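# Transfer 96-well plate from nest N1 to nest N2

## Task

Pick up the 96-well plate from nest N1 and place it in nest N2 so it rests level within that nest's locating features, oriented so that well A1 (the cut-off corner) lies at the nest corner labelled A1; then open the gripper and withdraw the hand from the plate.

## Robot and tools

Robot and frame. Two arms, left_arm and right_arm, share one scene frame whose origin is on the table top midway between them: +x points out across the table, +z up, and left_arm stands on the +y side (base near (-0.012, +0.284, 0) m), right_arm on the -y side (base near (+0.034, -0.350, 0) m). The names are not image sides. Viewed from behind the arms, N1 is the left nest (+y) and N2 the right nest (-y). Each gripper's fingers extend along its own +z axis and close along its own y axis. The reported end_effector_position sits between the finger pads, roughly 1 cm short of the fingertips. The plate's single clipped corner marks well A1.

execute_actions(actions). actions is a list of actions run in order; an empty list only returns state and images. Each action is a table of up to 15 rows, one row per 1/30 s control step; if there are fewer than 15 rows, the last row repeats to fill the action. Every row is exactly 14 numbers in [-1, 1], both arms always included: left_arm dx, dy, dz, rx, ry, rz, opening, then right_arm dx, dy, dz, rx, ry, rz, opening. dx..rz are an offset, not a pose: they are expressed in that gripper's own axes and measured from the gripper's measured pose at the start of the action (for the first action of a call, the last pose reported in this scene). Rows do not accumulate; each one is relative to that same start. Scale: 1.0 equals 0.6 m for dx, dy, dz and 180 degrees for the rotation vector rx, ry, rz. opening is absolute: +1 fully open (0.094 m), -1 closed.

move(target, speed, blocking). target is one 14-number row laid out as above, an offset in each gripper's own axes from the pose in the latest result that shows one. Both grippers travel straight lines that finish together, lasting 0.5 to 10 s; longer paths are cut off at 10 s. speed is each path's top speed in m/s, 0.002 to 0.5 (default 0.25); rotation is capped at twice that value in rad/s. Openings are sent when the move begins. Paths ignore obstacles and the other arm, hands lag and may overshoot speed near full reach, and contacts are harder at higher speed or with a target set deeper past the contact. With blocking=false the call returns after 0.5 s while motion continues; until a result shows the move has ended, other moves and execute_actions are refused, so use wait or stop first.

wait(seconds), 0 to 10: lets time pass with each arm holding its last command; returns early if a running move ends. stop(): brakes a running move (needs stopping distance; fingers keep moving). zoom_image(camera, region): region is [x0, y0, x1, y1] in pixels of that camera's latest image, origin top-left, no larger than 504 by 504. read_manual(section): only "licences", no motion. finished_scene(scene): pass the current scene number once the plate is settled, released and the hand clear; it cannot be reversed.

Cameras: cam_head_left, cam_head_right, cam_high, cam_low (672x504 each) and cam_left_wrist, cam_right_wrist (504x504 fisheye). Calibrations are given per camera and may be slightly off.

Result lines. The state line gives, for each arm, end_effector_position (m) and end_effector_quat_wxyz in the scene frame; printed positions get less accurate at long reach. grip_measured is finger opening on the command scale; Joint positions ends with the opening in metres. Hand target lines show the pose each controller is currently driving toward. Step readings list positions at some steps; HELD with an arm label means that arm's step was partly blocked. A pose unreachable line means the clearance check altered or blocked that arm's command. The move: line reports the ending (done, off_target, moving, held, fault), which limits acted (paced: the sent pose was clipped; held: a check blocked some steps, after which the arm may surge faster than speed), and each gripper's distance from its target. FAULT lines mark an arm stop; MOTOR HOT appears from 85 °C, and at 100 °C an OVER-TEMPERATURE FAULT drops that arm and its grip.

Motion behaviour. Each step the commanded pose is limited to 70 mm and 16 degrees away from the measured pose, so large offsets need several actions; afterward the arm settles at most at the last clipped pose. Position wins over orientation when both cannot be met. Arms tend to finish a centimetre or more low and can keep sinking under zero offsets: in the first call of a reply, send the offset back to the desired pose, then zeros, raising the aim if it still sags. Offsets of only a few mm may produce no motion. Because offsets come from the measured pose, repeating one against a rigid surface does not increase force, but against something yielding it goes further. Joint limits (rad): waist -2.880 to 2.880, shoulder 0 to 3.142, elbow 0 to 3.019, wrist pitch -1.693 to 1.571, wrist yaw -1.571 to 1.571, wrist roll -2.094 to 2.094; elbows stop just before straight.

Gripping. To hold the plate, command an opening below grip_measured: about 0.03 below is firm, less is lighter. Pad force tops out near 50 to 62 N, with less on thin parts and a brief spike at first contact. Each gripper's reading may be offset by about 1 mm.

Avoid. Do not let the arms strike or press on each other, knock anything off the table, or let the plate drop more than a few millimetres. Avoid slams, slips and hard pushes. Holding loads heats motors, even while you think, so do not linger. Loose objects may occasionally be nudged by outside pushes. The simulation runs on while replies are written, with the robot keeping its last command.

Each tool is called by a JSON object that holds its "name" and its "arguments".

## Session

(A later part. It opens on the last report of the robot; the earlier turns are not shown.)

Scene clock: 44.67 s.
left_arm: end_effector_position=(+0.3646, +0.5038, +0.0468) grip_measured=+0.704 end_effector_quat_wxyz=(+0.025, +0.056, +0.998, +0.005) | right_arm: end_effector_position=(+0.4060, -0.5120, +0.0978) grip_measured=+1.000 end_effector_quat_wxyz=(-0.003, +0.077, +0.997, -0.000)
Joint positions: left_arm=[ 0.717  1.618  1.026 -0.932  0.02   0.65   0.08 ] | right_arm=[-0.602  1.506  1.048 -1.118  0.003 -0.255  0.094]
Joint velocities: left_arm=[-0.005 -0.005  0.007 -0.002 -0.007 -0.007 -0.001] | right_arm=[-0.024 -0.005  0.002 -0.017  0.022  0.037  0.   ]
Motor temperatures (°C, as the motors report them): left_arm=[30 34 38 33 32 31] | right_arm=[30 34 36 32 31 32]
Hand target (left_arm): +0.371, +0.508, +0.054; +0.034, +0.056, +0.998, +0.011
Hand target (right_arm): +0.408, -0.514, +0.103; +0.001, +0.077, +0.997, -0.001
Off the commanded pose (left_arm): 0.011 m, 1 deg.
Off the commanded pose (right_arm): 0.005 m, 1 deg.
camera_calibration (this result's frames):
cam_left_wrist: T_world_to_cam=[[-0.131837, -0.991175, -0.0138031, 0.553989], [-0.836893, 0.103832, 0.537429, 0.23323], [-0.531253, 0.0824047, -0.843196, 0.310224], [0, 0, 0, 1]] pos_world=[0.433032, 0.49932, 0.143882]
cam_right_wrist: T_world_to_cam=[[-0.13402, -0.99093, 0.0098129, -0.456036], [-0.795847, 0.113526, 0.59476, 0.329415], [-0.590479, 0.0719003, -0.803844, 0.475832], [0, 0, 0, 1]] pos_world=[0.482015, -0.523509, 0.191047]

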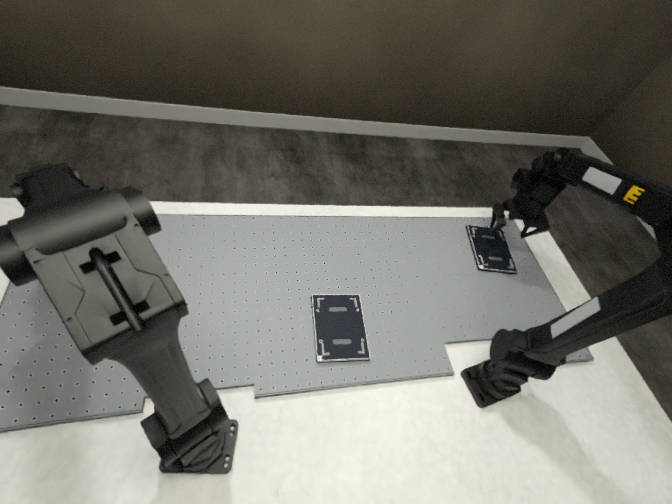

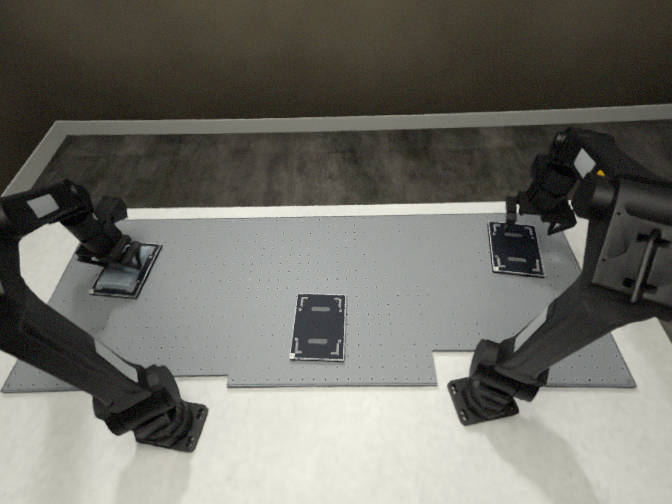

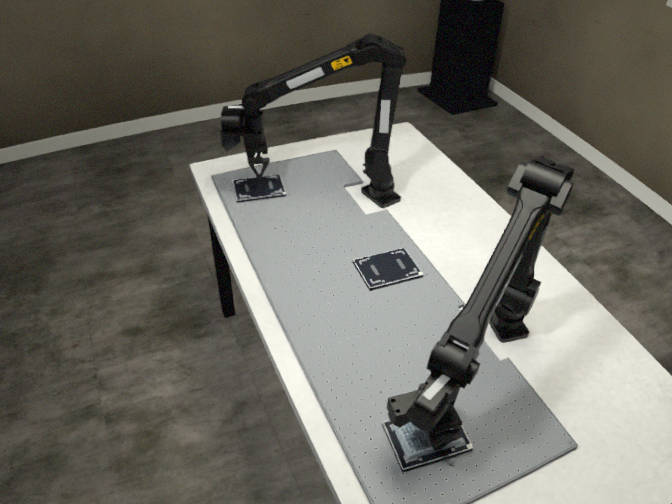

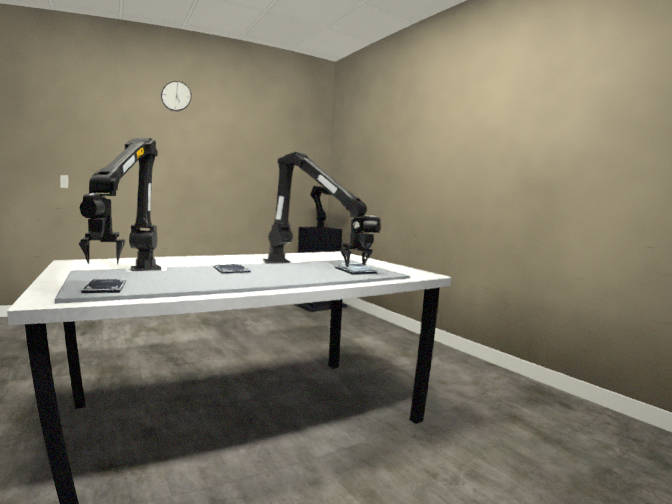

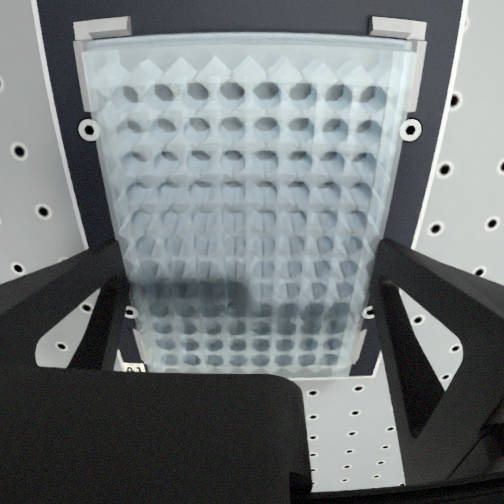

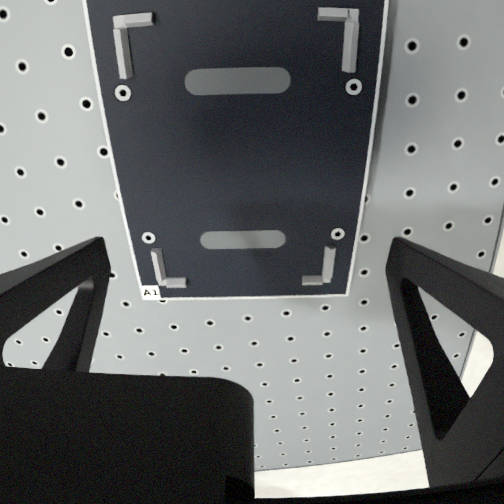

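{"name": "execute_actions", "arguments": {"actions": [[
[-0.0108,0.0078,-0.0147,-0.0040,-0.0053,0,0.675,-0.0057,-0.001,-0.0085,0,-0.0035,0,1],
[-0.0109,0.0078,-0.0186,-0.0042,-0.0056,0,0.672,-0.0076,0.0009,-0.009,0,-0.004,0,1],
[-0.0102,0.0072,-0.0211,-0.0042,-0.0056,0,0.672,-0.0097,0.0038,-0.0094,0,-0.0045,0,1],
[-0.0099,0.0069,-0.0247,-0.0046,-0.0061,0,0.672,-0.0119,0.0076,-0.0097,0,-0.005,0,1],
[-0.0101,0.0069,-0.0288,-0.0054,-0.0071,0,0.672,-0.0142,0.0124,-0.01,0.0005,-0.0055,0,1],
[-0.0104,0.0071,-0.0328,-0.0062,-0.0081,0,0.672,-0.0167,0.0183,-0.0101,0.0005,-0.006,0,1],
[-0.0105,0.007,-0.0368,-0.0069,-0.0091,0,0.672,-0.0193,0.0245,-0.0103,0.0005,-0.0065,0,1],
[-0.0105,0.007,-0.041,-0.0077,-0.0101,0,0.672,-0.022,0.0322,-0.0103,0.0005,-0.007,0,1],
[-0.0105,0.0068,-0.0445,-0.0083,-0.0109,0,0.672,-0.0249,0.0409,-0.0103,0.0007,-0.0075,0,1],
[-0.0103,0.0067,-0.0472,-0.0087,-0.0114,0,0.672,-0.028,0.05,-0.0102,0.0007,-0.008,0,1],
[-0.0109,0.0052,-0.0492,-0.0088,-0.0117,0,0.672,-0.0312,0.0606,-0.01,0.001,-0.0085,0,1],
[-0.0123,0.0024,-0.0505,-0.0087,-0.0118,0,0.672,-0.0345,0.0722,-0.0098,0.001,-0.009,0,1],
[-0.0145,-0.0018,-0.052,-0.0085,-0.0118,0,0.672,-0.038,0.0847,-0.0095,0.001,-0.0095,0,1],
[-0.018,-0.0069,-0.0525,-0.0083,-0.0119,0,0.672,-0.0416,0.0982,-0.0091,0.001,-0.01,0,1],
[-0.022,-0.0133,-0.0523,-0.0078,-0.0118,0,0.672,-0.0454,0.1127,-0.0087,0.001,-0.0105,0,1]
],[
[-0.0245,-0.0177,-0.019,-0.0016,-0.004,0.002,0.672,-0.0373,0.0599,-0.0125,0.0007,-0.0105,-0.004,1],
[-0.0312,-0.0262,-0.0182,-0.0015,-0.0047,0.002,0.672,-0.0396,0.0759,-0.0114,0.0005,-0.0105,-0.0043,1],
[-0.0388,-0.0357,-0.0173,-0.0014,-0.0055,0.002,0.672,-0.042,0.092,-0.0103,0.0003,-0.0105,-0.0046,1],
[-0.0468,-0.0472,-0.0165,-0.0012,-0.0062,0.002,0.672,-0.0443,0.108,-0.0092,0,-0.0105,-0.0049,1],
[-0.0553,-0.0598,-0.0155,-0.0009,-0.0069,0.002,0.672,-0.0466,0.1241,-0.0081,-0.0002,-0.0105,-0.0052,1],
[-0.0648,-0.074,-0.0147,-0.0005,-0.0078,0.002,0.672,-0.0489,0.1401,-0.007,-0.0004,-0.0105,-0.0055,1],
[-0.0743,-0.09,-0.014,0,-0.0086,0.002,0.672,-0.0513,0.1562,-0.0059,-0.0007,-0.0105,-0.0058,1],
[-0.0833,-0.1077,-0.0138,0.0009,-0.0088,0.002,0.672,-0.0535,0.1722,-0.0048,-0.0009,-0.0104,-0.0061,1],
[-0.0917,-0.126,-0.0137,0.0018,-0.0091,0.002,0.672,-0.0557,0.1883,-0.0037,-0.0011,-0.0104,-0.0064,1],
[-0.0997,-0.1445,-0.0138,0.0026,-0.0093,0.002,0.672,-0.058,0.2043,-0.0025,-0.0014,-0.0104,-0.0067,1],
[-0.107,-0.163,-0.0138,0.0035,-0.0095,0.002,0.672,-0.0602,0.2203,-0.0014,-0.0016,-0.0104,-0.007,1],
[-0.1138,-0.182,-0.0138,0.0045,-0.0096,0.002,0.672,-0.0624,0.2364,-0.0003,-0.0018,-0.0103,-0.0073,1],
[-0.1203,-0.201,-0.0138,0.0054,-0.0097,0.002,0.672,-0.0646,0.2524,0.0008,-0.0021,-0.0103,-0.0076,1],
[-0.126,-0.2202,-0.0142,0.0063,-0.0098,0.002,0.672,-0.0668,0.2685,0.0019,-0.0023,-0.0102,-0.0078,1],
[-0.1317,-0.2393,-0.0143,0.0072,-0.0099,0.002,0.672,-0.069,0.2845,0.003,-0.0025,-0.0102,-0.008,1]
],[
[-0.0393,-0.0783,-0.0115,0.0014,-0.0076,0.006,0.672,-0.0372,0.0745,-0.0121,-0.0026,-0.0102,-0.004,1],
[-0.0433,-0.0978,-0.0113,0.0023,-0.0075,0.006,0.672,-0.0394,0.0904,-0.011,-0.0028,-0.0101,-0.0043,1],
[-0.0467,-0.1175,-0.0112,0.0032,-0.0076,0.006,0.672,-0.0415,0.1063,-0.0099,-0.003,-0.0101,-0.0046,1],
[-0.0497,-0.1375,-0.011,0.0041,-0.0076,0.006,0.672,-0.0436,0.1222,-0.0088,-0.0031,-0.01,-0.0049,1],
[-0.0522,-0.1572,-0.011,0.005,-0.0075,0.006,0.672,-0.0458,0.1381,-0.0077,-0.0033,-0.0099,-0.0052,1],
[-0.054,-0.1772,-0.0112,0.0059,-0.0074,0.006,0.672,-0.0479,0.1539,-0.0066,-0.0035,-0.0099,-0.0055,1],
[-0.0555,-0.1972,-0.011,0.0068,-0.0073,0.006,0.672,-0.0501,0.1698,-0.0055,-0.0036,-0.0098,-0.0058,1],
[-0.0562,-0.2172,-0.0112,0.0077,-0.0072,0.006,0.672,-0.0522,0.1857,-0.0044,-0.0038,-0.0097,-0.0061,1],
[-0.0565,-0.2377,-0.0113,0.0086,-0.007,0.006,0.672,-0.0544,0.2016,-0.0033,-0.004,-0.0096,-0.0064,1],
[-0.0562,-0.2577,-0.0115,0.0095,-0.0068,0.006,0.672,-0.0565,0.2175,-0.0021,-0.0041,-0.0096,-0.0067,1],
[-0.0553,-0.2777,-0.0117,0.0104,-0.0066,0.006,0.672,-0.0586,0.2333,-0.001,-0.0043,-0.0095,-0.007,1],
[-0.054,-0.2977,-0.012,0.0113,-0.0064,0.006,0.672,-0.0608,0.2492,0.0001,-0.0045,-0.0094,-0.0073,1],
[-0.052,-0.3178,-0.0123,0.0122,-0.0062,0.006,0.672,-0.0629,0.2651,0.0012,-0.0047,-0.0093,-0.0076,1],
[-0.0497,-0.3375,-0.0127,0.013,-0.0059,0.006,0.672,-0.0651,0.281,0.0023,-0.0048,-0.0093,-0.0078,1],
[-0.0467,-0.3573,-0.0132,0.0139,-0.0056,0.006,0.672,-0.0673,0.2968,0.0034,-0.005,-0.0092,-0.008,1]
],[
[-0.0057,-0.0875,-0.01,0.0042,-0.0064,0.006,0.672,-0.0345,0.0802,-0.0122,-0.005,-0.0092,-0.004,1],
[-0.0018,-0.1073,-0.0078,0.005,-0.0058,0.006,0.672,-0.0363,0.094,-0.0112,-0.0051,-0.0091,-0.0043,1],
[0.0023,-0.1267,-0.005,0.0058,-0.0051,0.006,0.672,-0.038,0.1068,-0.0103,-0.0052,-0.0091,-0.0046,1],
[0.0065,-0.1448,-0.0015,0.0064,-0.0041,0.006,0.672,-0.0396,0.1186,-0.0095,-0.0053,-0.009,-0.0049,1],
[0.0112,-0.1613,0.0027,0.0068,-0.0029,0.006,0.672,-0.041,0.1295,-0.0087,-0.0054,-0.009,-0.0052,1],
[0.0157,-0.1762,0.0068,0.0071,-0.0016,0.006,0.672,-0.0423,0.1394,-0.008,-0.0055,-0.0089,-0.0055,1],
[0.0197,-0.1892,0.011,0.0073,-0.0005,0.006,0.672,-0.0435,0.1482,-0.0074,-0.0056,-0.0089,-0.0058,1],
[0.0237,-0.2012,0.015,0.0073,0.0007,0.006,0.672,-0.0446,0.156,-0.0069,-0.0057,-0.0088,-0.006,1],
[0.0275,-0.2117,0.0192,0.0074,0.0018,0.006,0.672,-0.0455,0.1629,-0.0064,-0.0057,-0.0088,-0.006,1],
[0.0307,-0.22,0.0225,0.0073,0.0029,0.006,0.672,-0.0463,0.1687,-0.006,-0.0058,-0.0088,-0.006,1],
[0.0335,-0.2277,0.0253,0.0074,0.0037,0.006,0.672,-0.047,0.1737,-0.0056,-0.0058,-0.0087,-0.006,1],
[0.0358,-0.2333,0.027,0.0073,0.0044,0.006,0.672,-0.0475,0.1776,-0.0053,-0.0059,-0.0087,-0.006,1],
[0.0378,-0.2373,0.0285,0.0073,0.0048,0.006,0.672,-0.0479,0.1805,-0.0051,-0.0059,-0.0087,-0.006,1],
[0.0388,-0.2402,0.0292,0.0073,0.0048,0.006,0.672,-0.0481,0.1826,-0.005,-0.0059,-0.0087,-0.006,1],
[0.0393,-0.2417,0.0292,0.0074,0.0048,0.006,0.672,-0.0483,0.1835,-0.0049,-0.0059,-0.0087,-0.006,1]
]]}}

{"name": "wait", "arguments": {"seconds": 0.3}}

Scene clock: 61.67 s.
left_arm: end_effector_position=(+0.3463, +0.0417, +0.0605) grip_measured=+0.704 end_effector_quat_wxyz=(+0.022, +0.172, +0.984, -0.046) | right_arm: end_effector_position=(+0.5097, -0.0751, +0.0828) grip_measured=+1.000 end_effector_quat_wxyz=(+0.015, -0.027, +0.999, +0.013)
Joint positions: left_arm=[-0.387  1.573  1.01  -0.932  0.069 -0.221  0.08 ] | right_arm=[ 0.328  1.841  1.44  -1.131 -0.008  0.468  0.094]
Joint velocities: left_arm=[-0.093  0.034 -0.022  0.037 -0.022 -0.33   0.   ] | right_arm=[ 0.005  0.063  0.081 -0.056  0.007  0.125  0.   ]
Motor temperatures (°C, as the motors report them): left_arm=[30 34 37 33 32 31] | right_arm=[30 34 36 32 31 32]
Hand target (left_arm): +0.347, +0.039, +0.054; +0.023, +0.148, +0.988, -0.046
Hand target (right_arm): +0.522, -0.068, +0.087; +0.019, -0.015, +1.000, +0.015
Off the commanded pose (left_arm): 0.006 m, 3 deg.
Off the commanded pose (right_arm): 0.015 m, 1 deg.
Step readings (end_effector_position; steps 1 to 15: 1st action; 16 to 30: 2nd action; 31 to 45: 3rd action; 46 to 60: 4th action):
0: left_arm (+0.3646, +0.5038, +0.0468) | right_arm (+0.4060, -0.5120, +0.0978)
1: left_arm (+0.3646, +0.5038, +0.0468) | right_arm (+0.4060, -0.5120, +0.0978)
2: left_arm (+0.3646, +0.5038, +0.0468) | right_arm (+0.4060, -0.5119, +0.0978)
4: left_arm (+0.3646, +0.5038, +0.0468) | right_arm (+0.4061, -0.5117, +0.0978)
8: left_arm (+0.3643, +0.5036, +0.0491) | right_arm (+0.4081, -0.5070, +0.0978)
15: left_arm (+0.3643, +0.5023, +0.0638) | right_arm (+0.4229, -0.4673, +0.0978)
16: left_arm (+0.3650, +0.5008, +0.0647) | right_arm (+0.4254, -0.4587, +0.0978)
17: left_arm (+0.3664, +0.4983, +0.0650) | right_arm (+0.4280, -0.4491, +0.0978)
19: left_arm (+0.3710, +0.4900, +0.0650) | right_arm (+0.4329, -0.4277, +0.0977)
23: left_arm (+0.3868, +0.4575, +0.0650) | right_arm (+0.4415, -0.3857, +0.0958)
30: left_arm (+0.4143, +0.3706, +0.0651) | right_arm (+0.4596, -0.3259, +0.0891)
31: left_arm (+0.4168, +0.3571, +0.0651) | right_arm (+0.4620, -0.3166, +0.0885)
32: left_arm (+0.4191, +0.3426, +0.0651) | right_arm (+0.4638, -0.3067, +0.0878)
34: left_arm (+0.4221, +0.3125, +0.0652) | right_arm (+0.4667, -0.2841, +0.0873)
38: left_arm (+0.4223, +0.2567, +0.0652) | right_arm (+0.4746, -0.2395, +0.0872)
45: left_arm (+0.4098, +0.1762, +0.0665) | right_arm (+0.4934, -0.1770, +0.0831)
46: left_arm (+0.4065, +0.1638, +0.0669) | right_arm (+0.4960, -0.1679, +0.0825)
47: left_arm (+0.4025, +0.1505, +0.0670) | right_arm (+0.4985, -0.1581, +0.0821)
49: left_arm (+0.3924, +0.1223, +0.0671) | right_arm (+0.5022, -0.1370, +0.0822)
53: left_arm (+0.3683, +0.0742, +0.0655) | right_arm (+0.5059, -0.0992, +0.0842)
60: end_effector_position above
camera_calibration (this result's frames):
cam_left_wrist: T_world_to_cam=[[-0.359952, -0.929375, 0.0818356, 0.164364], [-0.776611, 0.34708, 0.525747, 0.228238], [-0.51702, 0.12569, -0.846695, 0.34364], [0, 0, 0, 1]] pos_world=[0.414084, 0.0303472, 0.157512]
cam_right_wrist: T_world_to_cam=[[0.072806, -0.997236, -0.0148375, -0.112883], [-0.823513, -0.0685018, 0.563146, 0.374334], [-0.562606, -0.0287815, -0.826224, 0.473675], [0, 0, 0, 1]] pos_world=[0.58298, -0.0732951, 0.178882]

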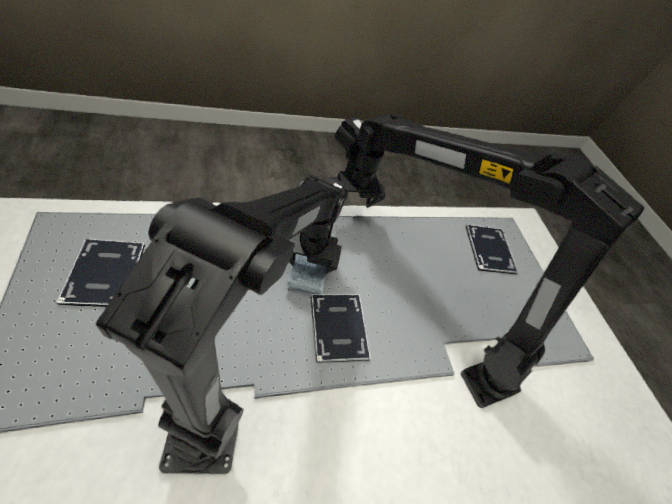

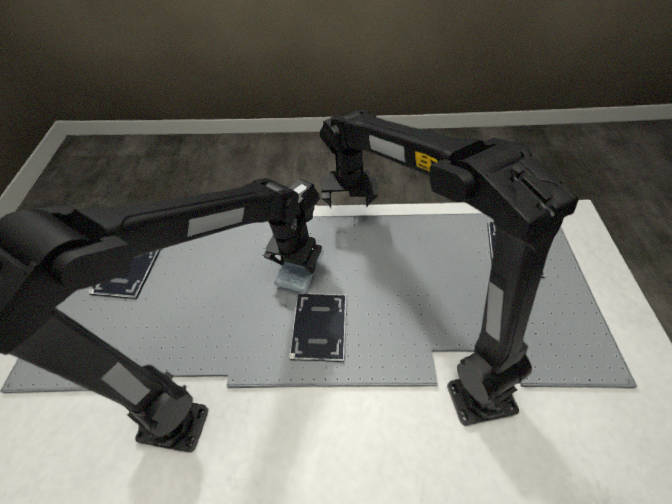

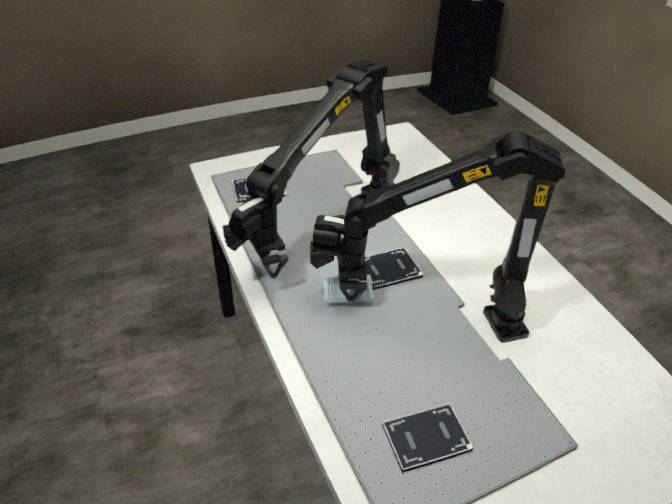

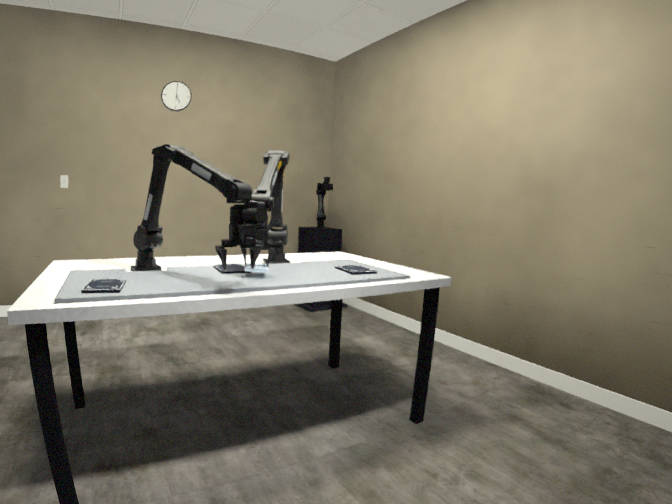

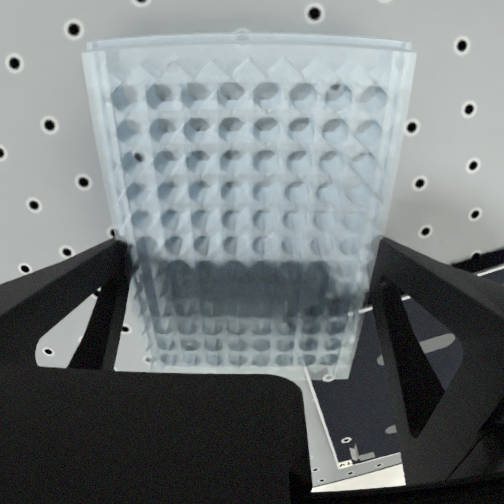

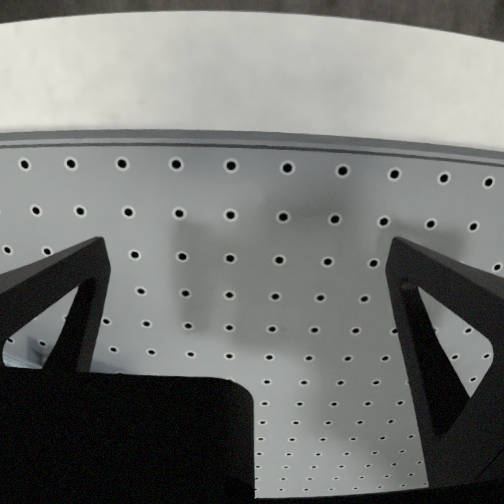

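Scene clock: 61.97 s.
left_arm: end_effector_position=(+0.3458, +0.0412, +0.0589) grip_measured=+0.704 end_effector_quat_wxyz=(+0.020, +0.155, +0.987, -0.045) | right_arm: end_effector_position=(+0.5096, -0.0751, +0.0815) grip_measured=+1.000 end_effector_quat_wxyz=(+0.013, -0.019, +1.000, +0.011)
Joint positions: left_arm=[-0.389  1.576  1.009 -0.93   0.067 -0.26   0.08 ] | right_arm=[ 0.328  1.845  1.443 -1.135 -0.008  0.483  0.094]
Joint velocities: left_arm=[-0.005 -0.015  0.007 -0.012 -0.037 -0.007 -0.   ] | right_arm=[-0.015 -0.005  0.007  0.002 -0.066  0.022  0.   ]
Motor temperatures (°C, as the motors report them): left_arm=[30 34 37 33 32 31] | right_arm=[30 34 36 32 31 32]
Hand target (left_arm): +0.347, +0.039, +0.054; +0.023, +0.148, +0.988, -0.046
Hand target (right_arm): +0.522, -0.067, +0.087; +0.019, -0.015, +1.000, +0.015
Off the commanded pose (left_arm): 0.005 m, 1 deg.
Off the commanded pose (right_arm): 0.016 m, 1 deg.
wait: 0.30 s; no rest
camera_calibration (this result's frames):
cam_left_wrist: T_world_to_cam=[[-0.325736, -0.941914, 0.0818171, 0.152574], [-0.786362, 0.31795, 0.529663, 0.233186], [-0.524911, 0.108193, -0.844253, 0.34536], [0, 0, 0, 1]] pos_world=[0.414351, 0.0322049, 0.155578]
cam_right_wrist: T_world_to_cam=[[0.0579027, -0.998239, -0.0129185, -0.105576], [-0.821607, -0.055, 0.567395, 0.37469], [-0.567106, -0.0222398, -0.823345, 0.47512], [0, 0, 0, 1]] pos_world=[0.583405, -0.0742159, 0.177226]

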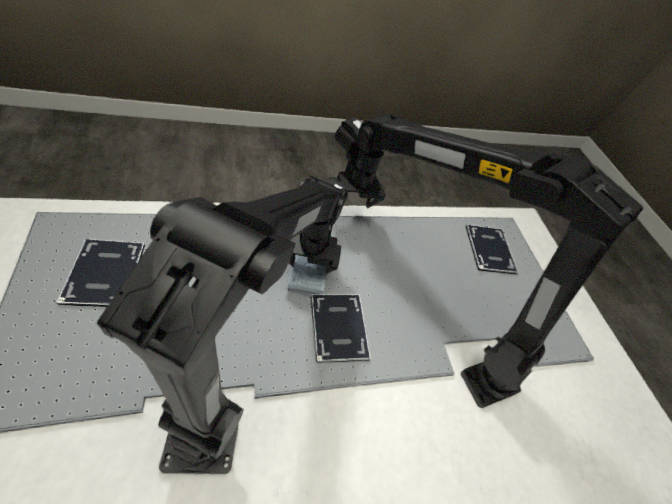

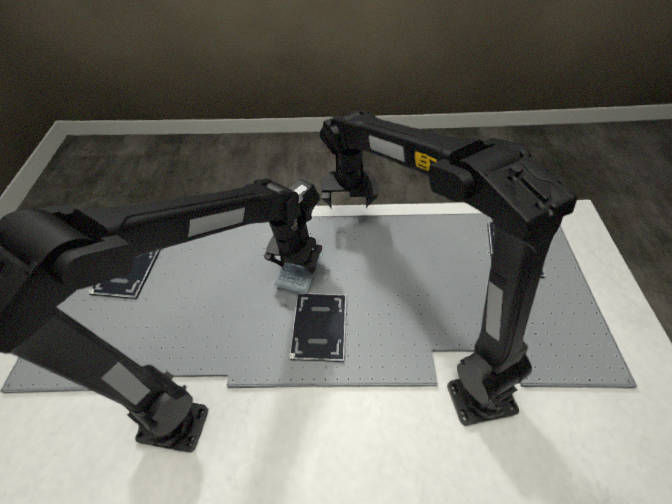

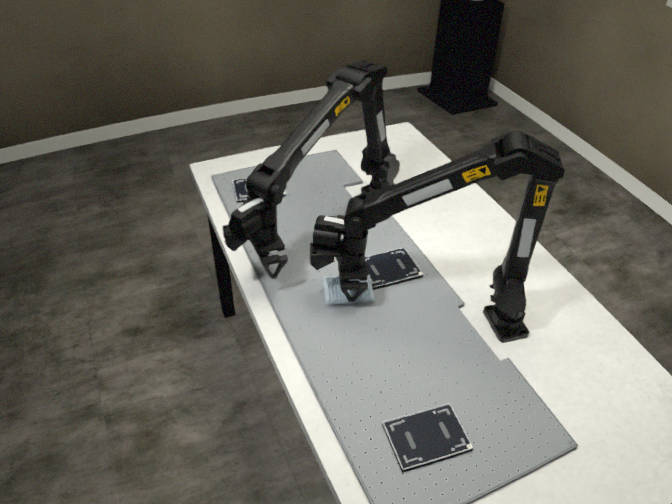

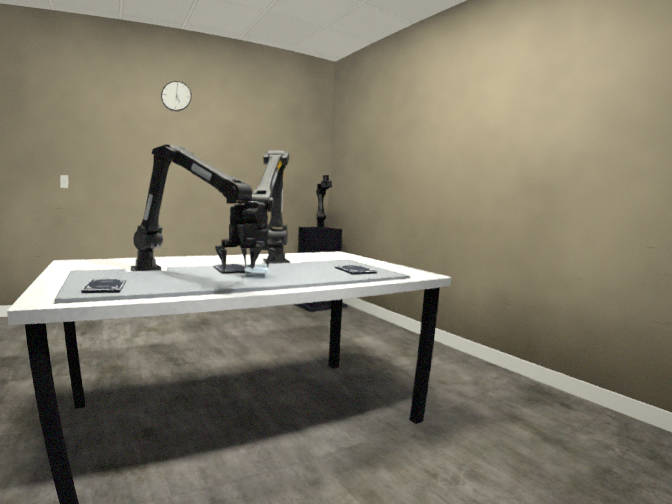

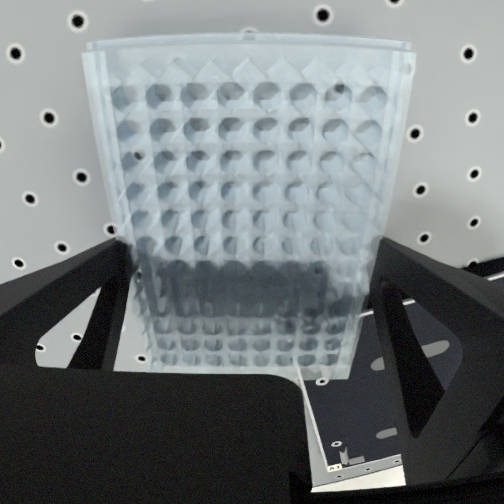

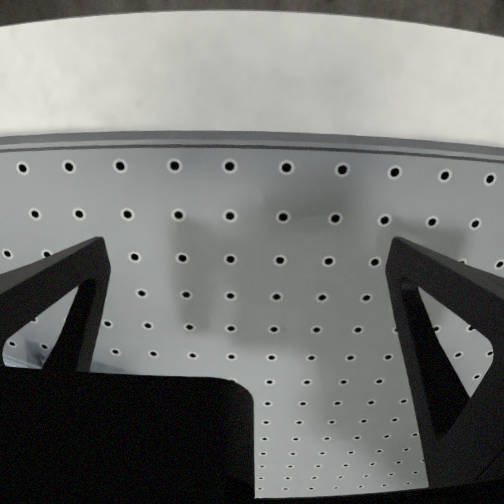

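{"name": "execute_actions", "arguments": {"actions": []}}

Scene clock: 62.13 s.
left_arm: end_effector_position=(+0.3458, +0.0412, +0.0589) grip_measured=+0.704 end_effector_quat_wxyz=(+0.020, +0.153, +0.987, -0.045) | right_arm: end_effector_position=(+0.5096, -0.0751, +0.0815) grip_measured=+1.000 end_effector_quat_wxyz=(+0.013, -0.019, +1.000, +0.011)
Joint positions: left_arm=[-0.389  1.576  1.009 -0.93   0.067 -0.264  0.08 ] | right_arm=[ 0.328  1.845  1.443 -1.135 -0.008  0.485  0.094]
Joint velocities: left_arm=[-0.005 -0.005  0.007 -0.002 -0.022 -0.007  0.   ] | right_arm=[-0.015 -0.005 -0.007 -0.027 -0.007 -0.022  0.   ]
Motor temperatures (°C, as the motors report them): left_arm=[30 34 37 33 32 31] | right_arm=[30 34 36 32 31 32]
Hand target (left_arm): +0.347, +0.039, +0.054; +0.023, +0.149, +0.988, -0.046
Hand target (right_arm): +0.522, -0.067, +0.087; +0.019, -0.015, +1.000, +0.015
Off the commanded pose (left_arm): 0.005 m, 1 deg.
Off the commanded pose (right_arm): 0.016 m, 1 deg.
camera_calibration (this result's frames):
cam_left_wrist: T_world_to_cam=[[-0.322129, -0.943135, 0.0820295, 0.151365], [-0.787369, 0.315016, 0.529919, 0.233641], [-0.525626, 0.106115, -0.844072, 0.345682], [0, 0, 0, 1]] pos_world=[0.41442, 0.0324748, 0.155554]
cam_right_wrist: T_world_to_cam=[[0.0563798, -0.998325, -0.0129592, -0.104804], [-0.82167, -0.053769, 0.567422, 0.374812], [-0.567168, -0.021343, -0.823325, 0.475217], [0, 0, 0, 1]] pos_world=[0.583409, -0.0743322, 0.177224]

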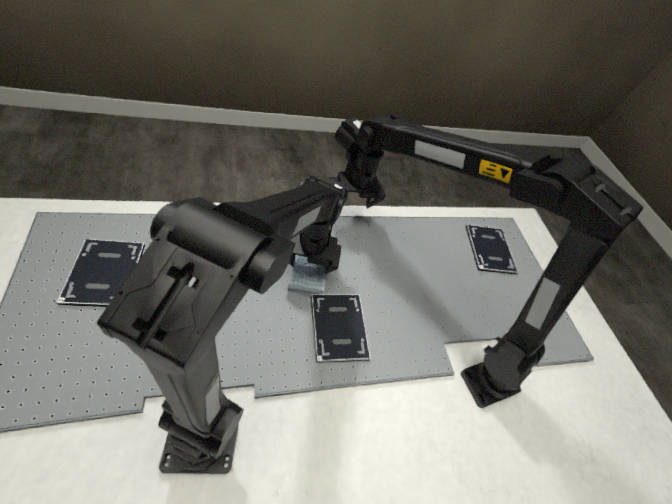

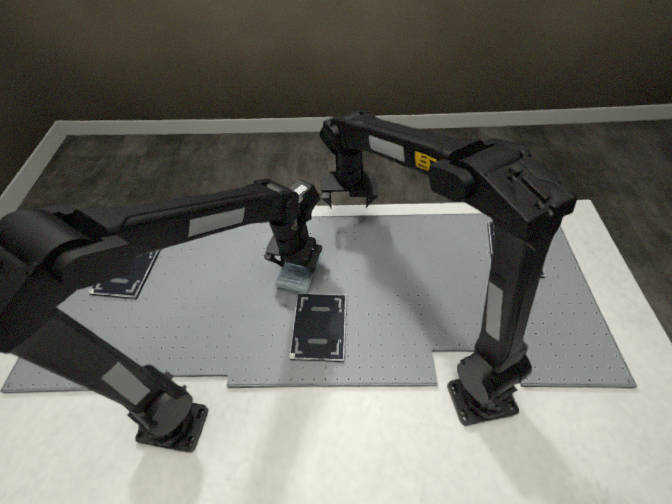

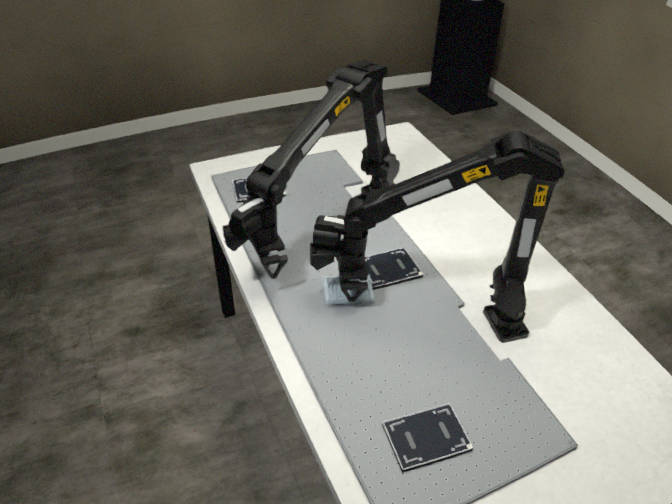

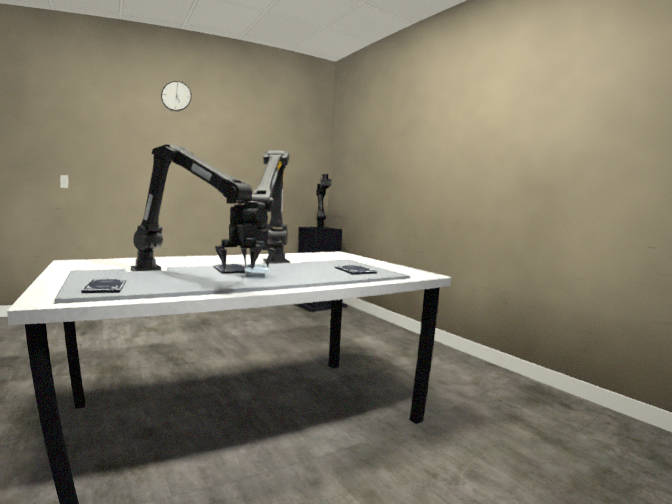

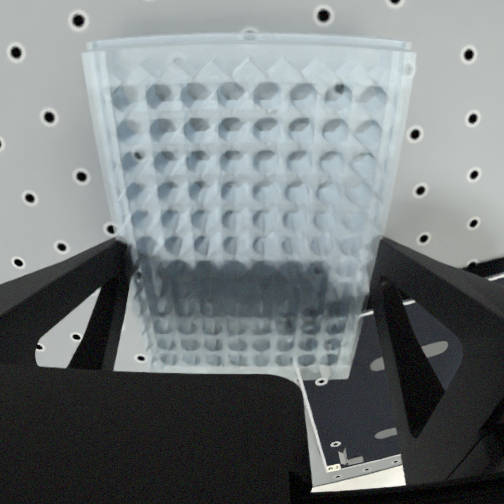

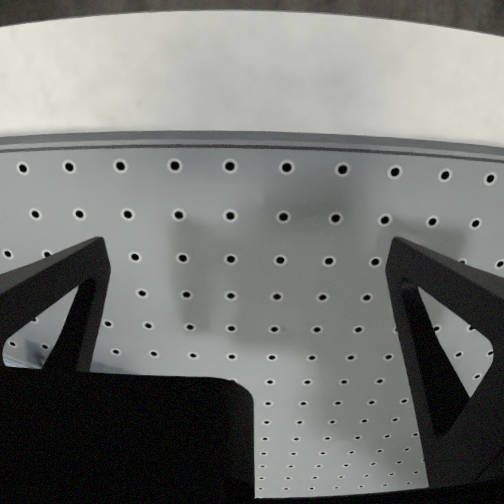

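{"name": "execute_actions", "arguments": {"actions": [[
[-0.006,-0.001,0.0048,0.0005,-0.0032,-0.0038,0.672,-0.0201,0.0119,-0.0059,-0.0015,-0.0035,0.0062,1],
[-0.0113,0.003,0.0028,-0.0004,-0.0052,-0.0076,0.672,-0.0186,0.0108,-0.0029,-0.001,-0.0029,0.0109,1],
[-0.0172,0.009,0.001,-0.0017,-0.007,-0.0124,0.672,-0.0169,0.0096,0.0007,-0.0003,-0.0022,0.0165,1],
[-0.0223,0.0168,0.0005,-0.0036,-0.0084,-0.0181,0.672,-0.0148,0.0081,0.0049,0.0006,-0.0014,0.023,1],
[-0.0273,0.0262,0.0012,-0.0058,-0.0096,-0.0242,0.672,-0.0124,0.0064,0.0096,0.0015,-0.0005,0.0304,1],
[-0.032,0.0358,0.0023,-0.0081,-0.0105,-0.0302,0.672,-0.0101,0.0048,0.0144,0.0024,0.0004,0.0378,1],
[-0.0343,0.046,0.0052,-0.0108,-0.0104,-0.036,0.672,-0.0077,0.0031,0.0192,0.0033,0.0014,0.0453,1],
[-0.0362,0.0552,0.0077,-0.013,-0.0103,-0.0407,0.672,-0.0053,0.0014,0.024,0.0043,0.0023,0.0527,1],
[-0.0375,0.0628,0.0107,-0.0149,-0.01,-0.0446,0.672,-0.0029,-0.0003,0.0288,0.0052,0.0033,0.0602,1],
[-0.0382,0.0682,0.0137,-0.0162,-0.0094,-0.0471,0.672,-0.0006,-0.0019,0.0336,0.0061,0.0042,0.0676,1],
[-0.039,0.0718,0.0163,-0.0171,-0.0091,-0.0487,0.672,0.0018,-0.0036,0.0383,0.007,0.0051,0.075,1],
[-0.0397,0.074,0.0185,-0.0179,-0.0088,-0.0493,0.672,0.0039,-0.0051,0.0425,0.0079,0.0059,0.0816,1],
[-0.0398,0.0748,0.02,-0.018,-0.0083,-0.0497,0.672,0.0056,-0.0063,0.0461,0.0086,0.0066,0.0871,1],
[-0.0398,0.075,0.0213,-0.0181,-0.008,-0.0497,0.672,0.0071,-0.0074,0.0491,0.0091,0.0072,0.0918,1],
[-0.0398,0.075,0.022,-0.0181,-0.008,-0.0497,0.672,0.0083,-0.0082,0.0515,0.0096,0.0077,0.0955,1]
]]}}

{"name": "wait", "arguments": {"seconds": 0.4}}

Scene clock: 69.37 s.
left_arm: end_effector_position=(+0.3719, +0.0827, +0.0428) grip_measured=+0.704 end_effector_quat_wxyz=(+0.022, +0.081, +0.996, -0.015) | right_arm: end_effector_position=(+0.5078, -0.0775, +0.0712) grip_measured=+1.000 end_effector_quat_wxyz=(+0.010, +0.089, +0.996, +0.007)
Joint positions: left_arm=[-0.298  1.615  1.009 -0.913  0.01  -0.316  0.08 ] | right_arm=[ 0.328  1.855  1.429 -1.121 -0.001  0.701  0.094]
Joint velocities: left_arm=[ 0.063  0.132 -0.007  0.022  0.051 -0.125  0.   ] | right_arm=[-0.005  0.044 -0.129  0.027 -0.022  0.549  0.   ]
Motor temperatures (°C, as the motors report them): left_arm=[30 34 37 33 32 31] | right_arm=[30 35 37 32 31 32]
Hand target (left_arm): +0.382, +0.077, +0.044; +0.034, +0.074, +0.996, -0.020
Hand target (right_arm): +0.505, -0.080, +0.051; -0.001, +0.129, +0.992, -0.002
Off the commanded pose (left_arm): 0.013 m, 2 deg.
Off the commanded pose (right_arm): 0.021 m, 5 deg.
Step readings (end_effector_position):
0: left_arm (+0.3458, +0.0412, +0.0589) | right_arm (+0.5096, -0.0751, +0.0815)
1: left_arm (+0.3458, +0.0412, +0.0589) | right_arm (+0.5096, -0.0751, +0.0815)
2: left_arm (+0.3460, +0.0415, +0.0589) | right_arm (+0.5096, -0.0751, +0.0815)
4: left_arm (+0.3470, +0.0430, +0.0588) | right_arm (+0.5096, -0.0752, +0.0815)
8: left_arm (+0.3557, +0.0552, +0.0566) | right_arm (+0.5098, -0.0756, +0.0809)
15: end_effector_position above
camera_calibration (this result's frames):
cam_left_wrist: T_world_to_cam=[[-0.181113, -0.983149, 0.0248021, 0.153524], [-0.825992, 0.165753, 0.538761, 0.275948], [-0.533794, 0.0770904, -0.842093, 0.346752], [0, 0, 0, 1]] pos_world=[0.44083, 0.0784663, 0.13952]
cam_right_wrist: T_world_to_cam=[[-0.15939, -0.987194, -0.00659307, 0.00274008], [-0.808573, 0.126713, 0.57459, 0.385869], [-0.566396, 0.0969148, -0.818415, 0.474092], [0, 0, 0, 1]] pos_world=[0.580964, -0.0921361, 0.166305]

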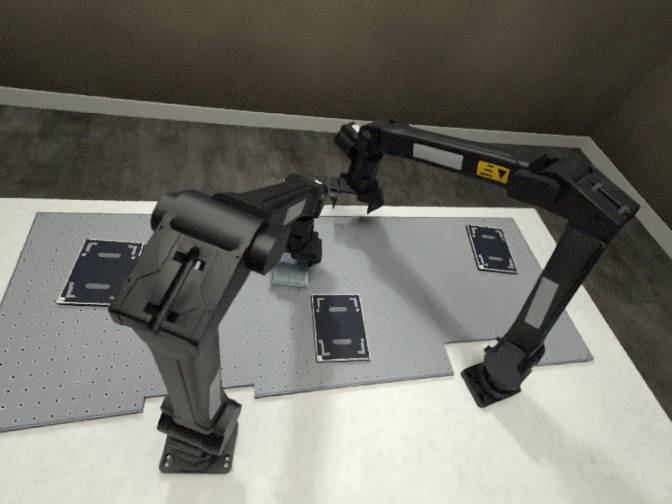

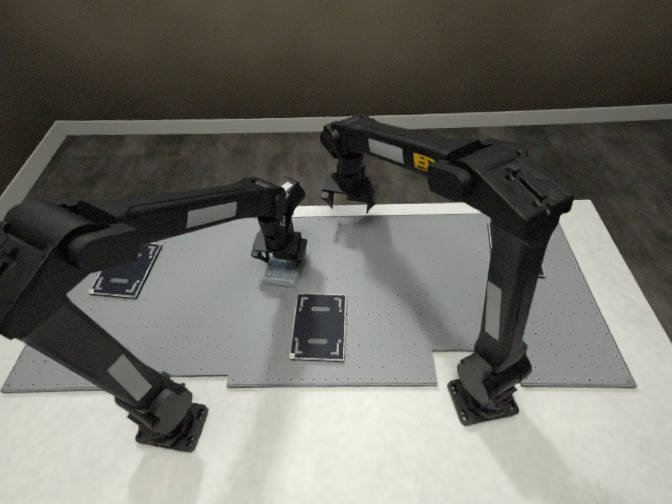

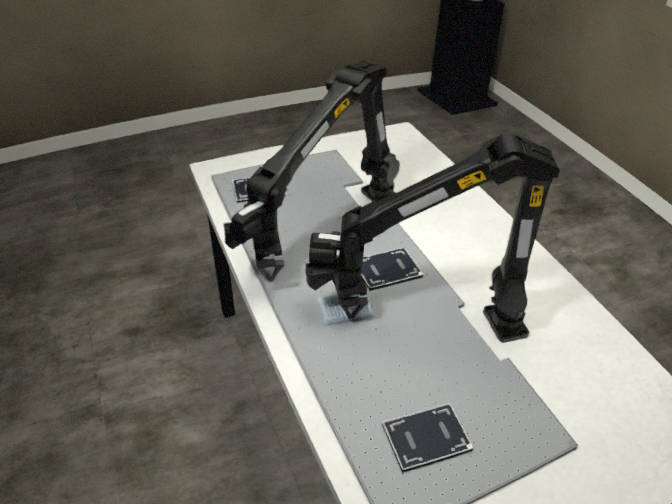

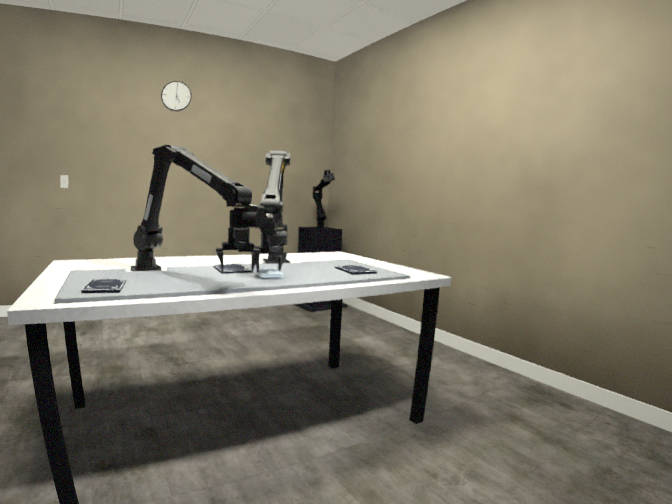

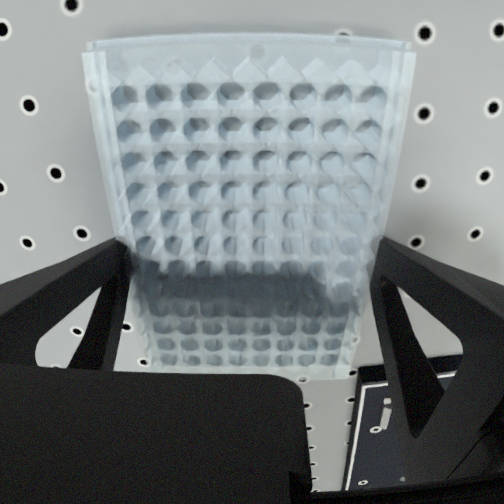

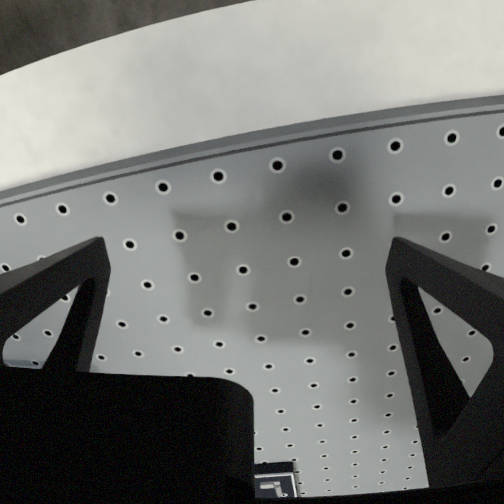

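Scene clock: 69.77 s.
left_arm: end_effector_position=(+0.3717, +0.0832, +0.0394) grip_measured=+0.704 end_effector_quat_wxyz=(+0.019, +0.078, +0.997, -0.014) | right_arm: end_effector_position=(+0.5042, -0.0796, +0.0617) grip_measured=+1.000 end_effector_quat_wxyz=(+0.002, +0.123, +0.992, +0.002)
Joint positions: left_arm=[-0.298  1.623  1.009 -0.911  0.01  -0.321  0.08 ] | right_arm=[ 0.328  1.866  1.418 -1.118 -0.001  0.769  0.094]
Joint velocities: left_arm=[-0.005 -0.024 -0.002  0.007  0.037  0.007  0.   ] | right_arm=[-0.015 -0.015  0.027 -0.002 -0.007  0.022  0.   ]
Motor temperatures (°C, as the motors report them): left_arm=[30 34 37 33 32 31] | right_arm=[30 35 37 32 31 32]
Hand target (left_arm): +0.382, +0.077, +0.044; +0.034, +0.074, +0.996, -0.020
Hand target (right_arm): +0.505, -0.080, +0.051; -0.001, +0.129, +0.992, -0.002
Off the commanded pose (left_arm): 0.014 m, 2 deg.
Off the commanded pose (right_arm): 0.011 m, 1 deg.
wait: 0.40 s; no rest
camera_calibration (this result's frames):
cam_left_wrist: T_world_to_cam=[[-0.175341, -0.984239, 0.0230054, 0.15205], [-0.823533, 0.159436, 0.544403, 0.27696], [-0.53949, 0.0765103, -0.838508, 0.345753], [0, 0, 0, 1]] pos_world=[0.441277, 0.0790421, 0.135641]
cam_right_wrist: T_world_to_cam=[[-0.225642, -0.974198, 0.00496501, 0.0337646], [-0.788313, 0.185578, 0.58662, 0.382433], [-0.572405, 0.128452, -0.809847, 0.469419], [0, 0, 0, 1]] pos_world=[0.577794, -0.0983757, 0.155647]

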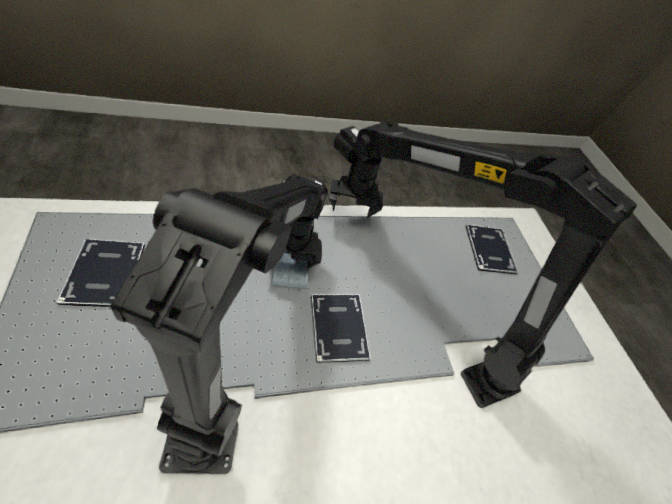

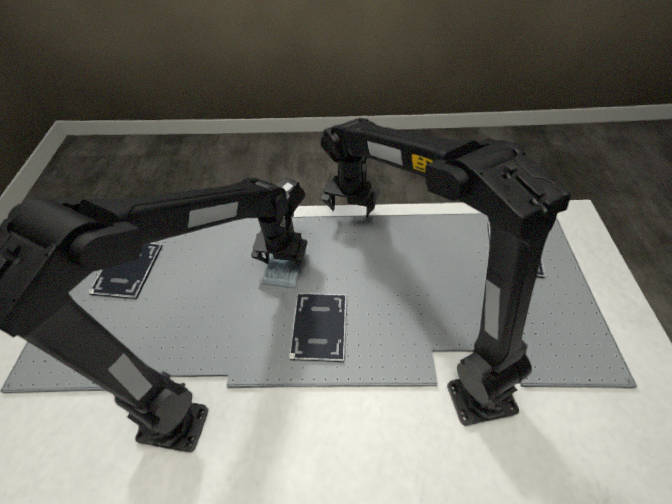

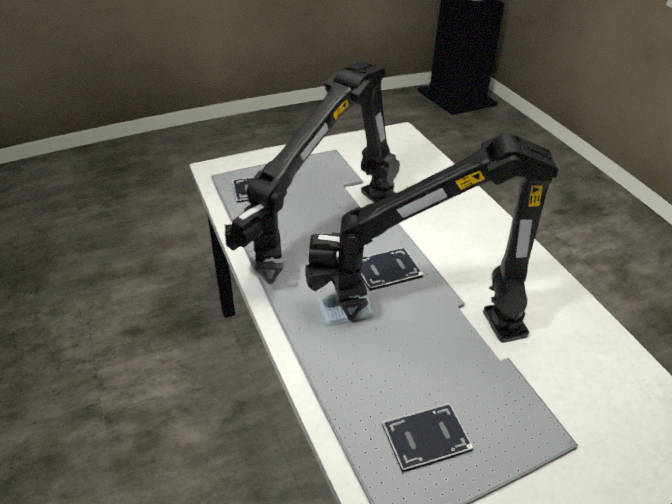

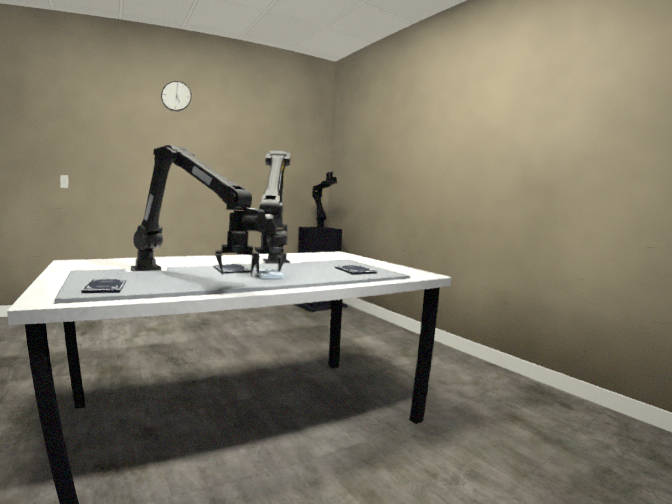

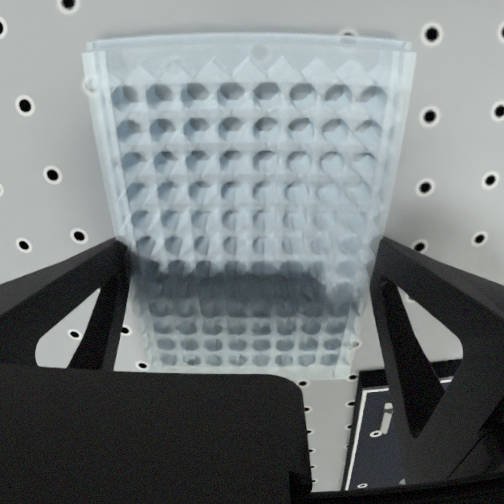

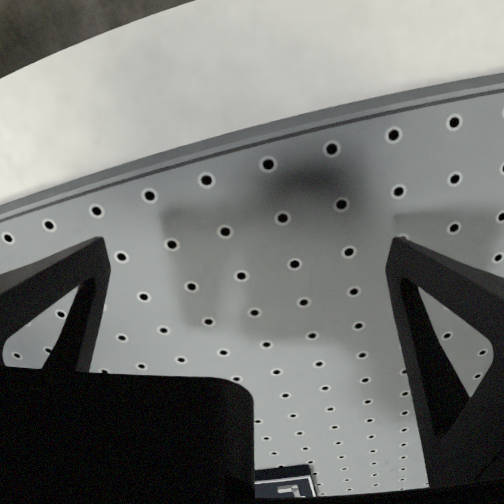

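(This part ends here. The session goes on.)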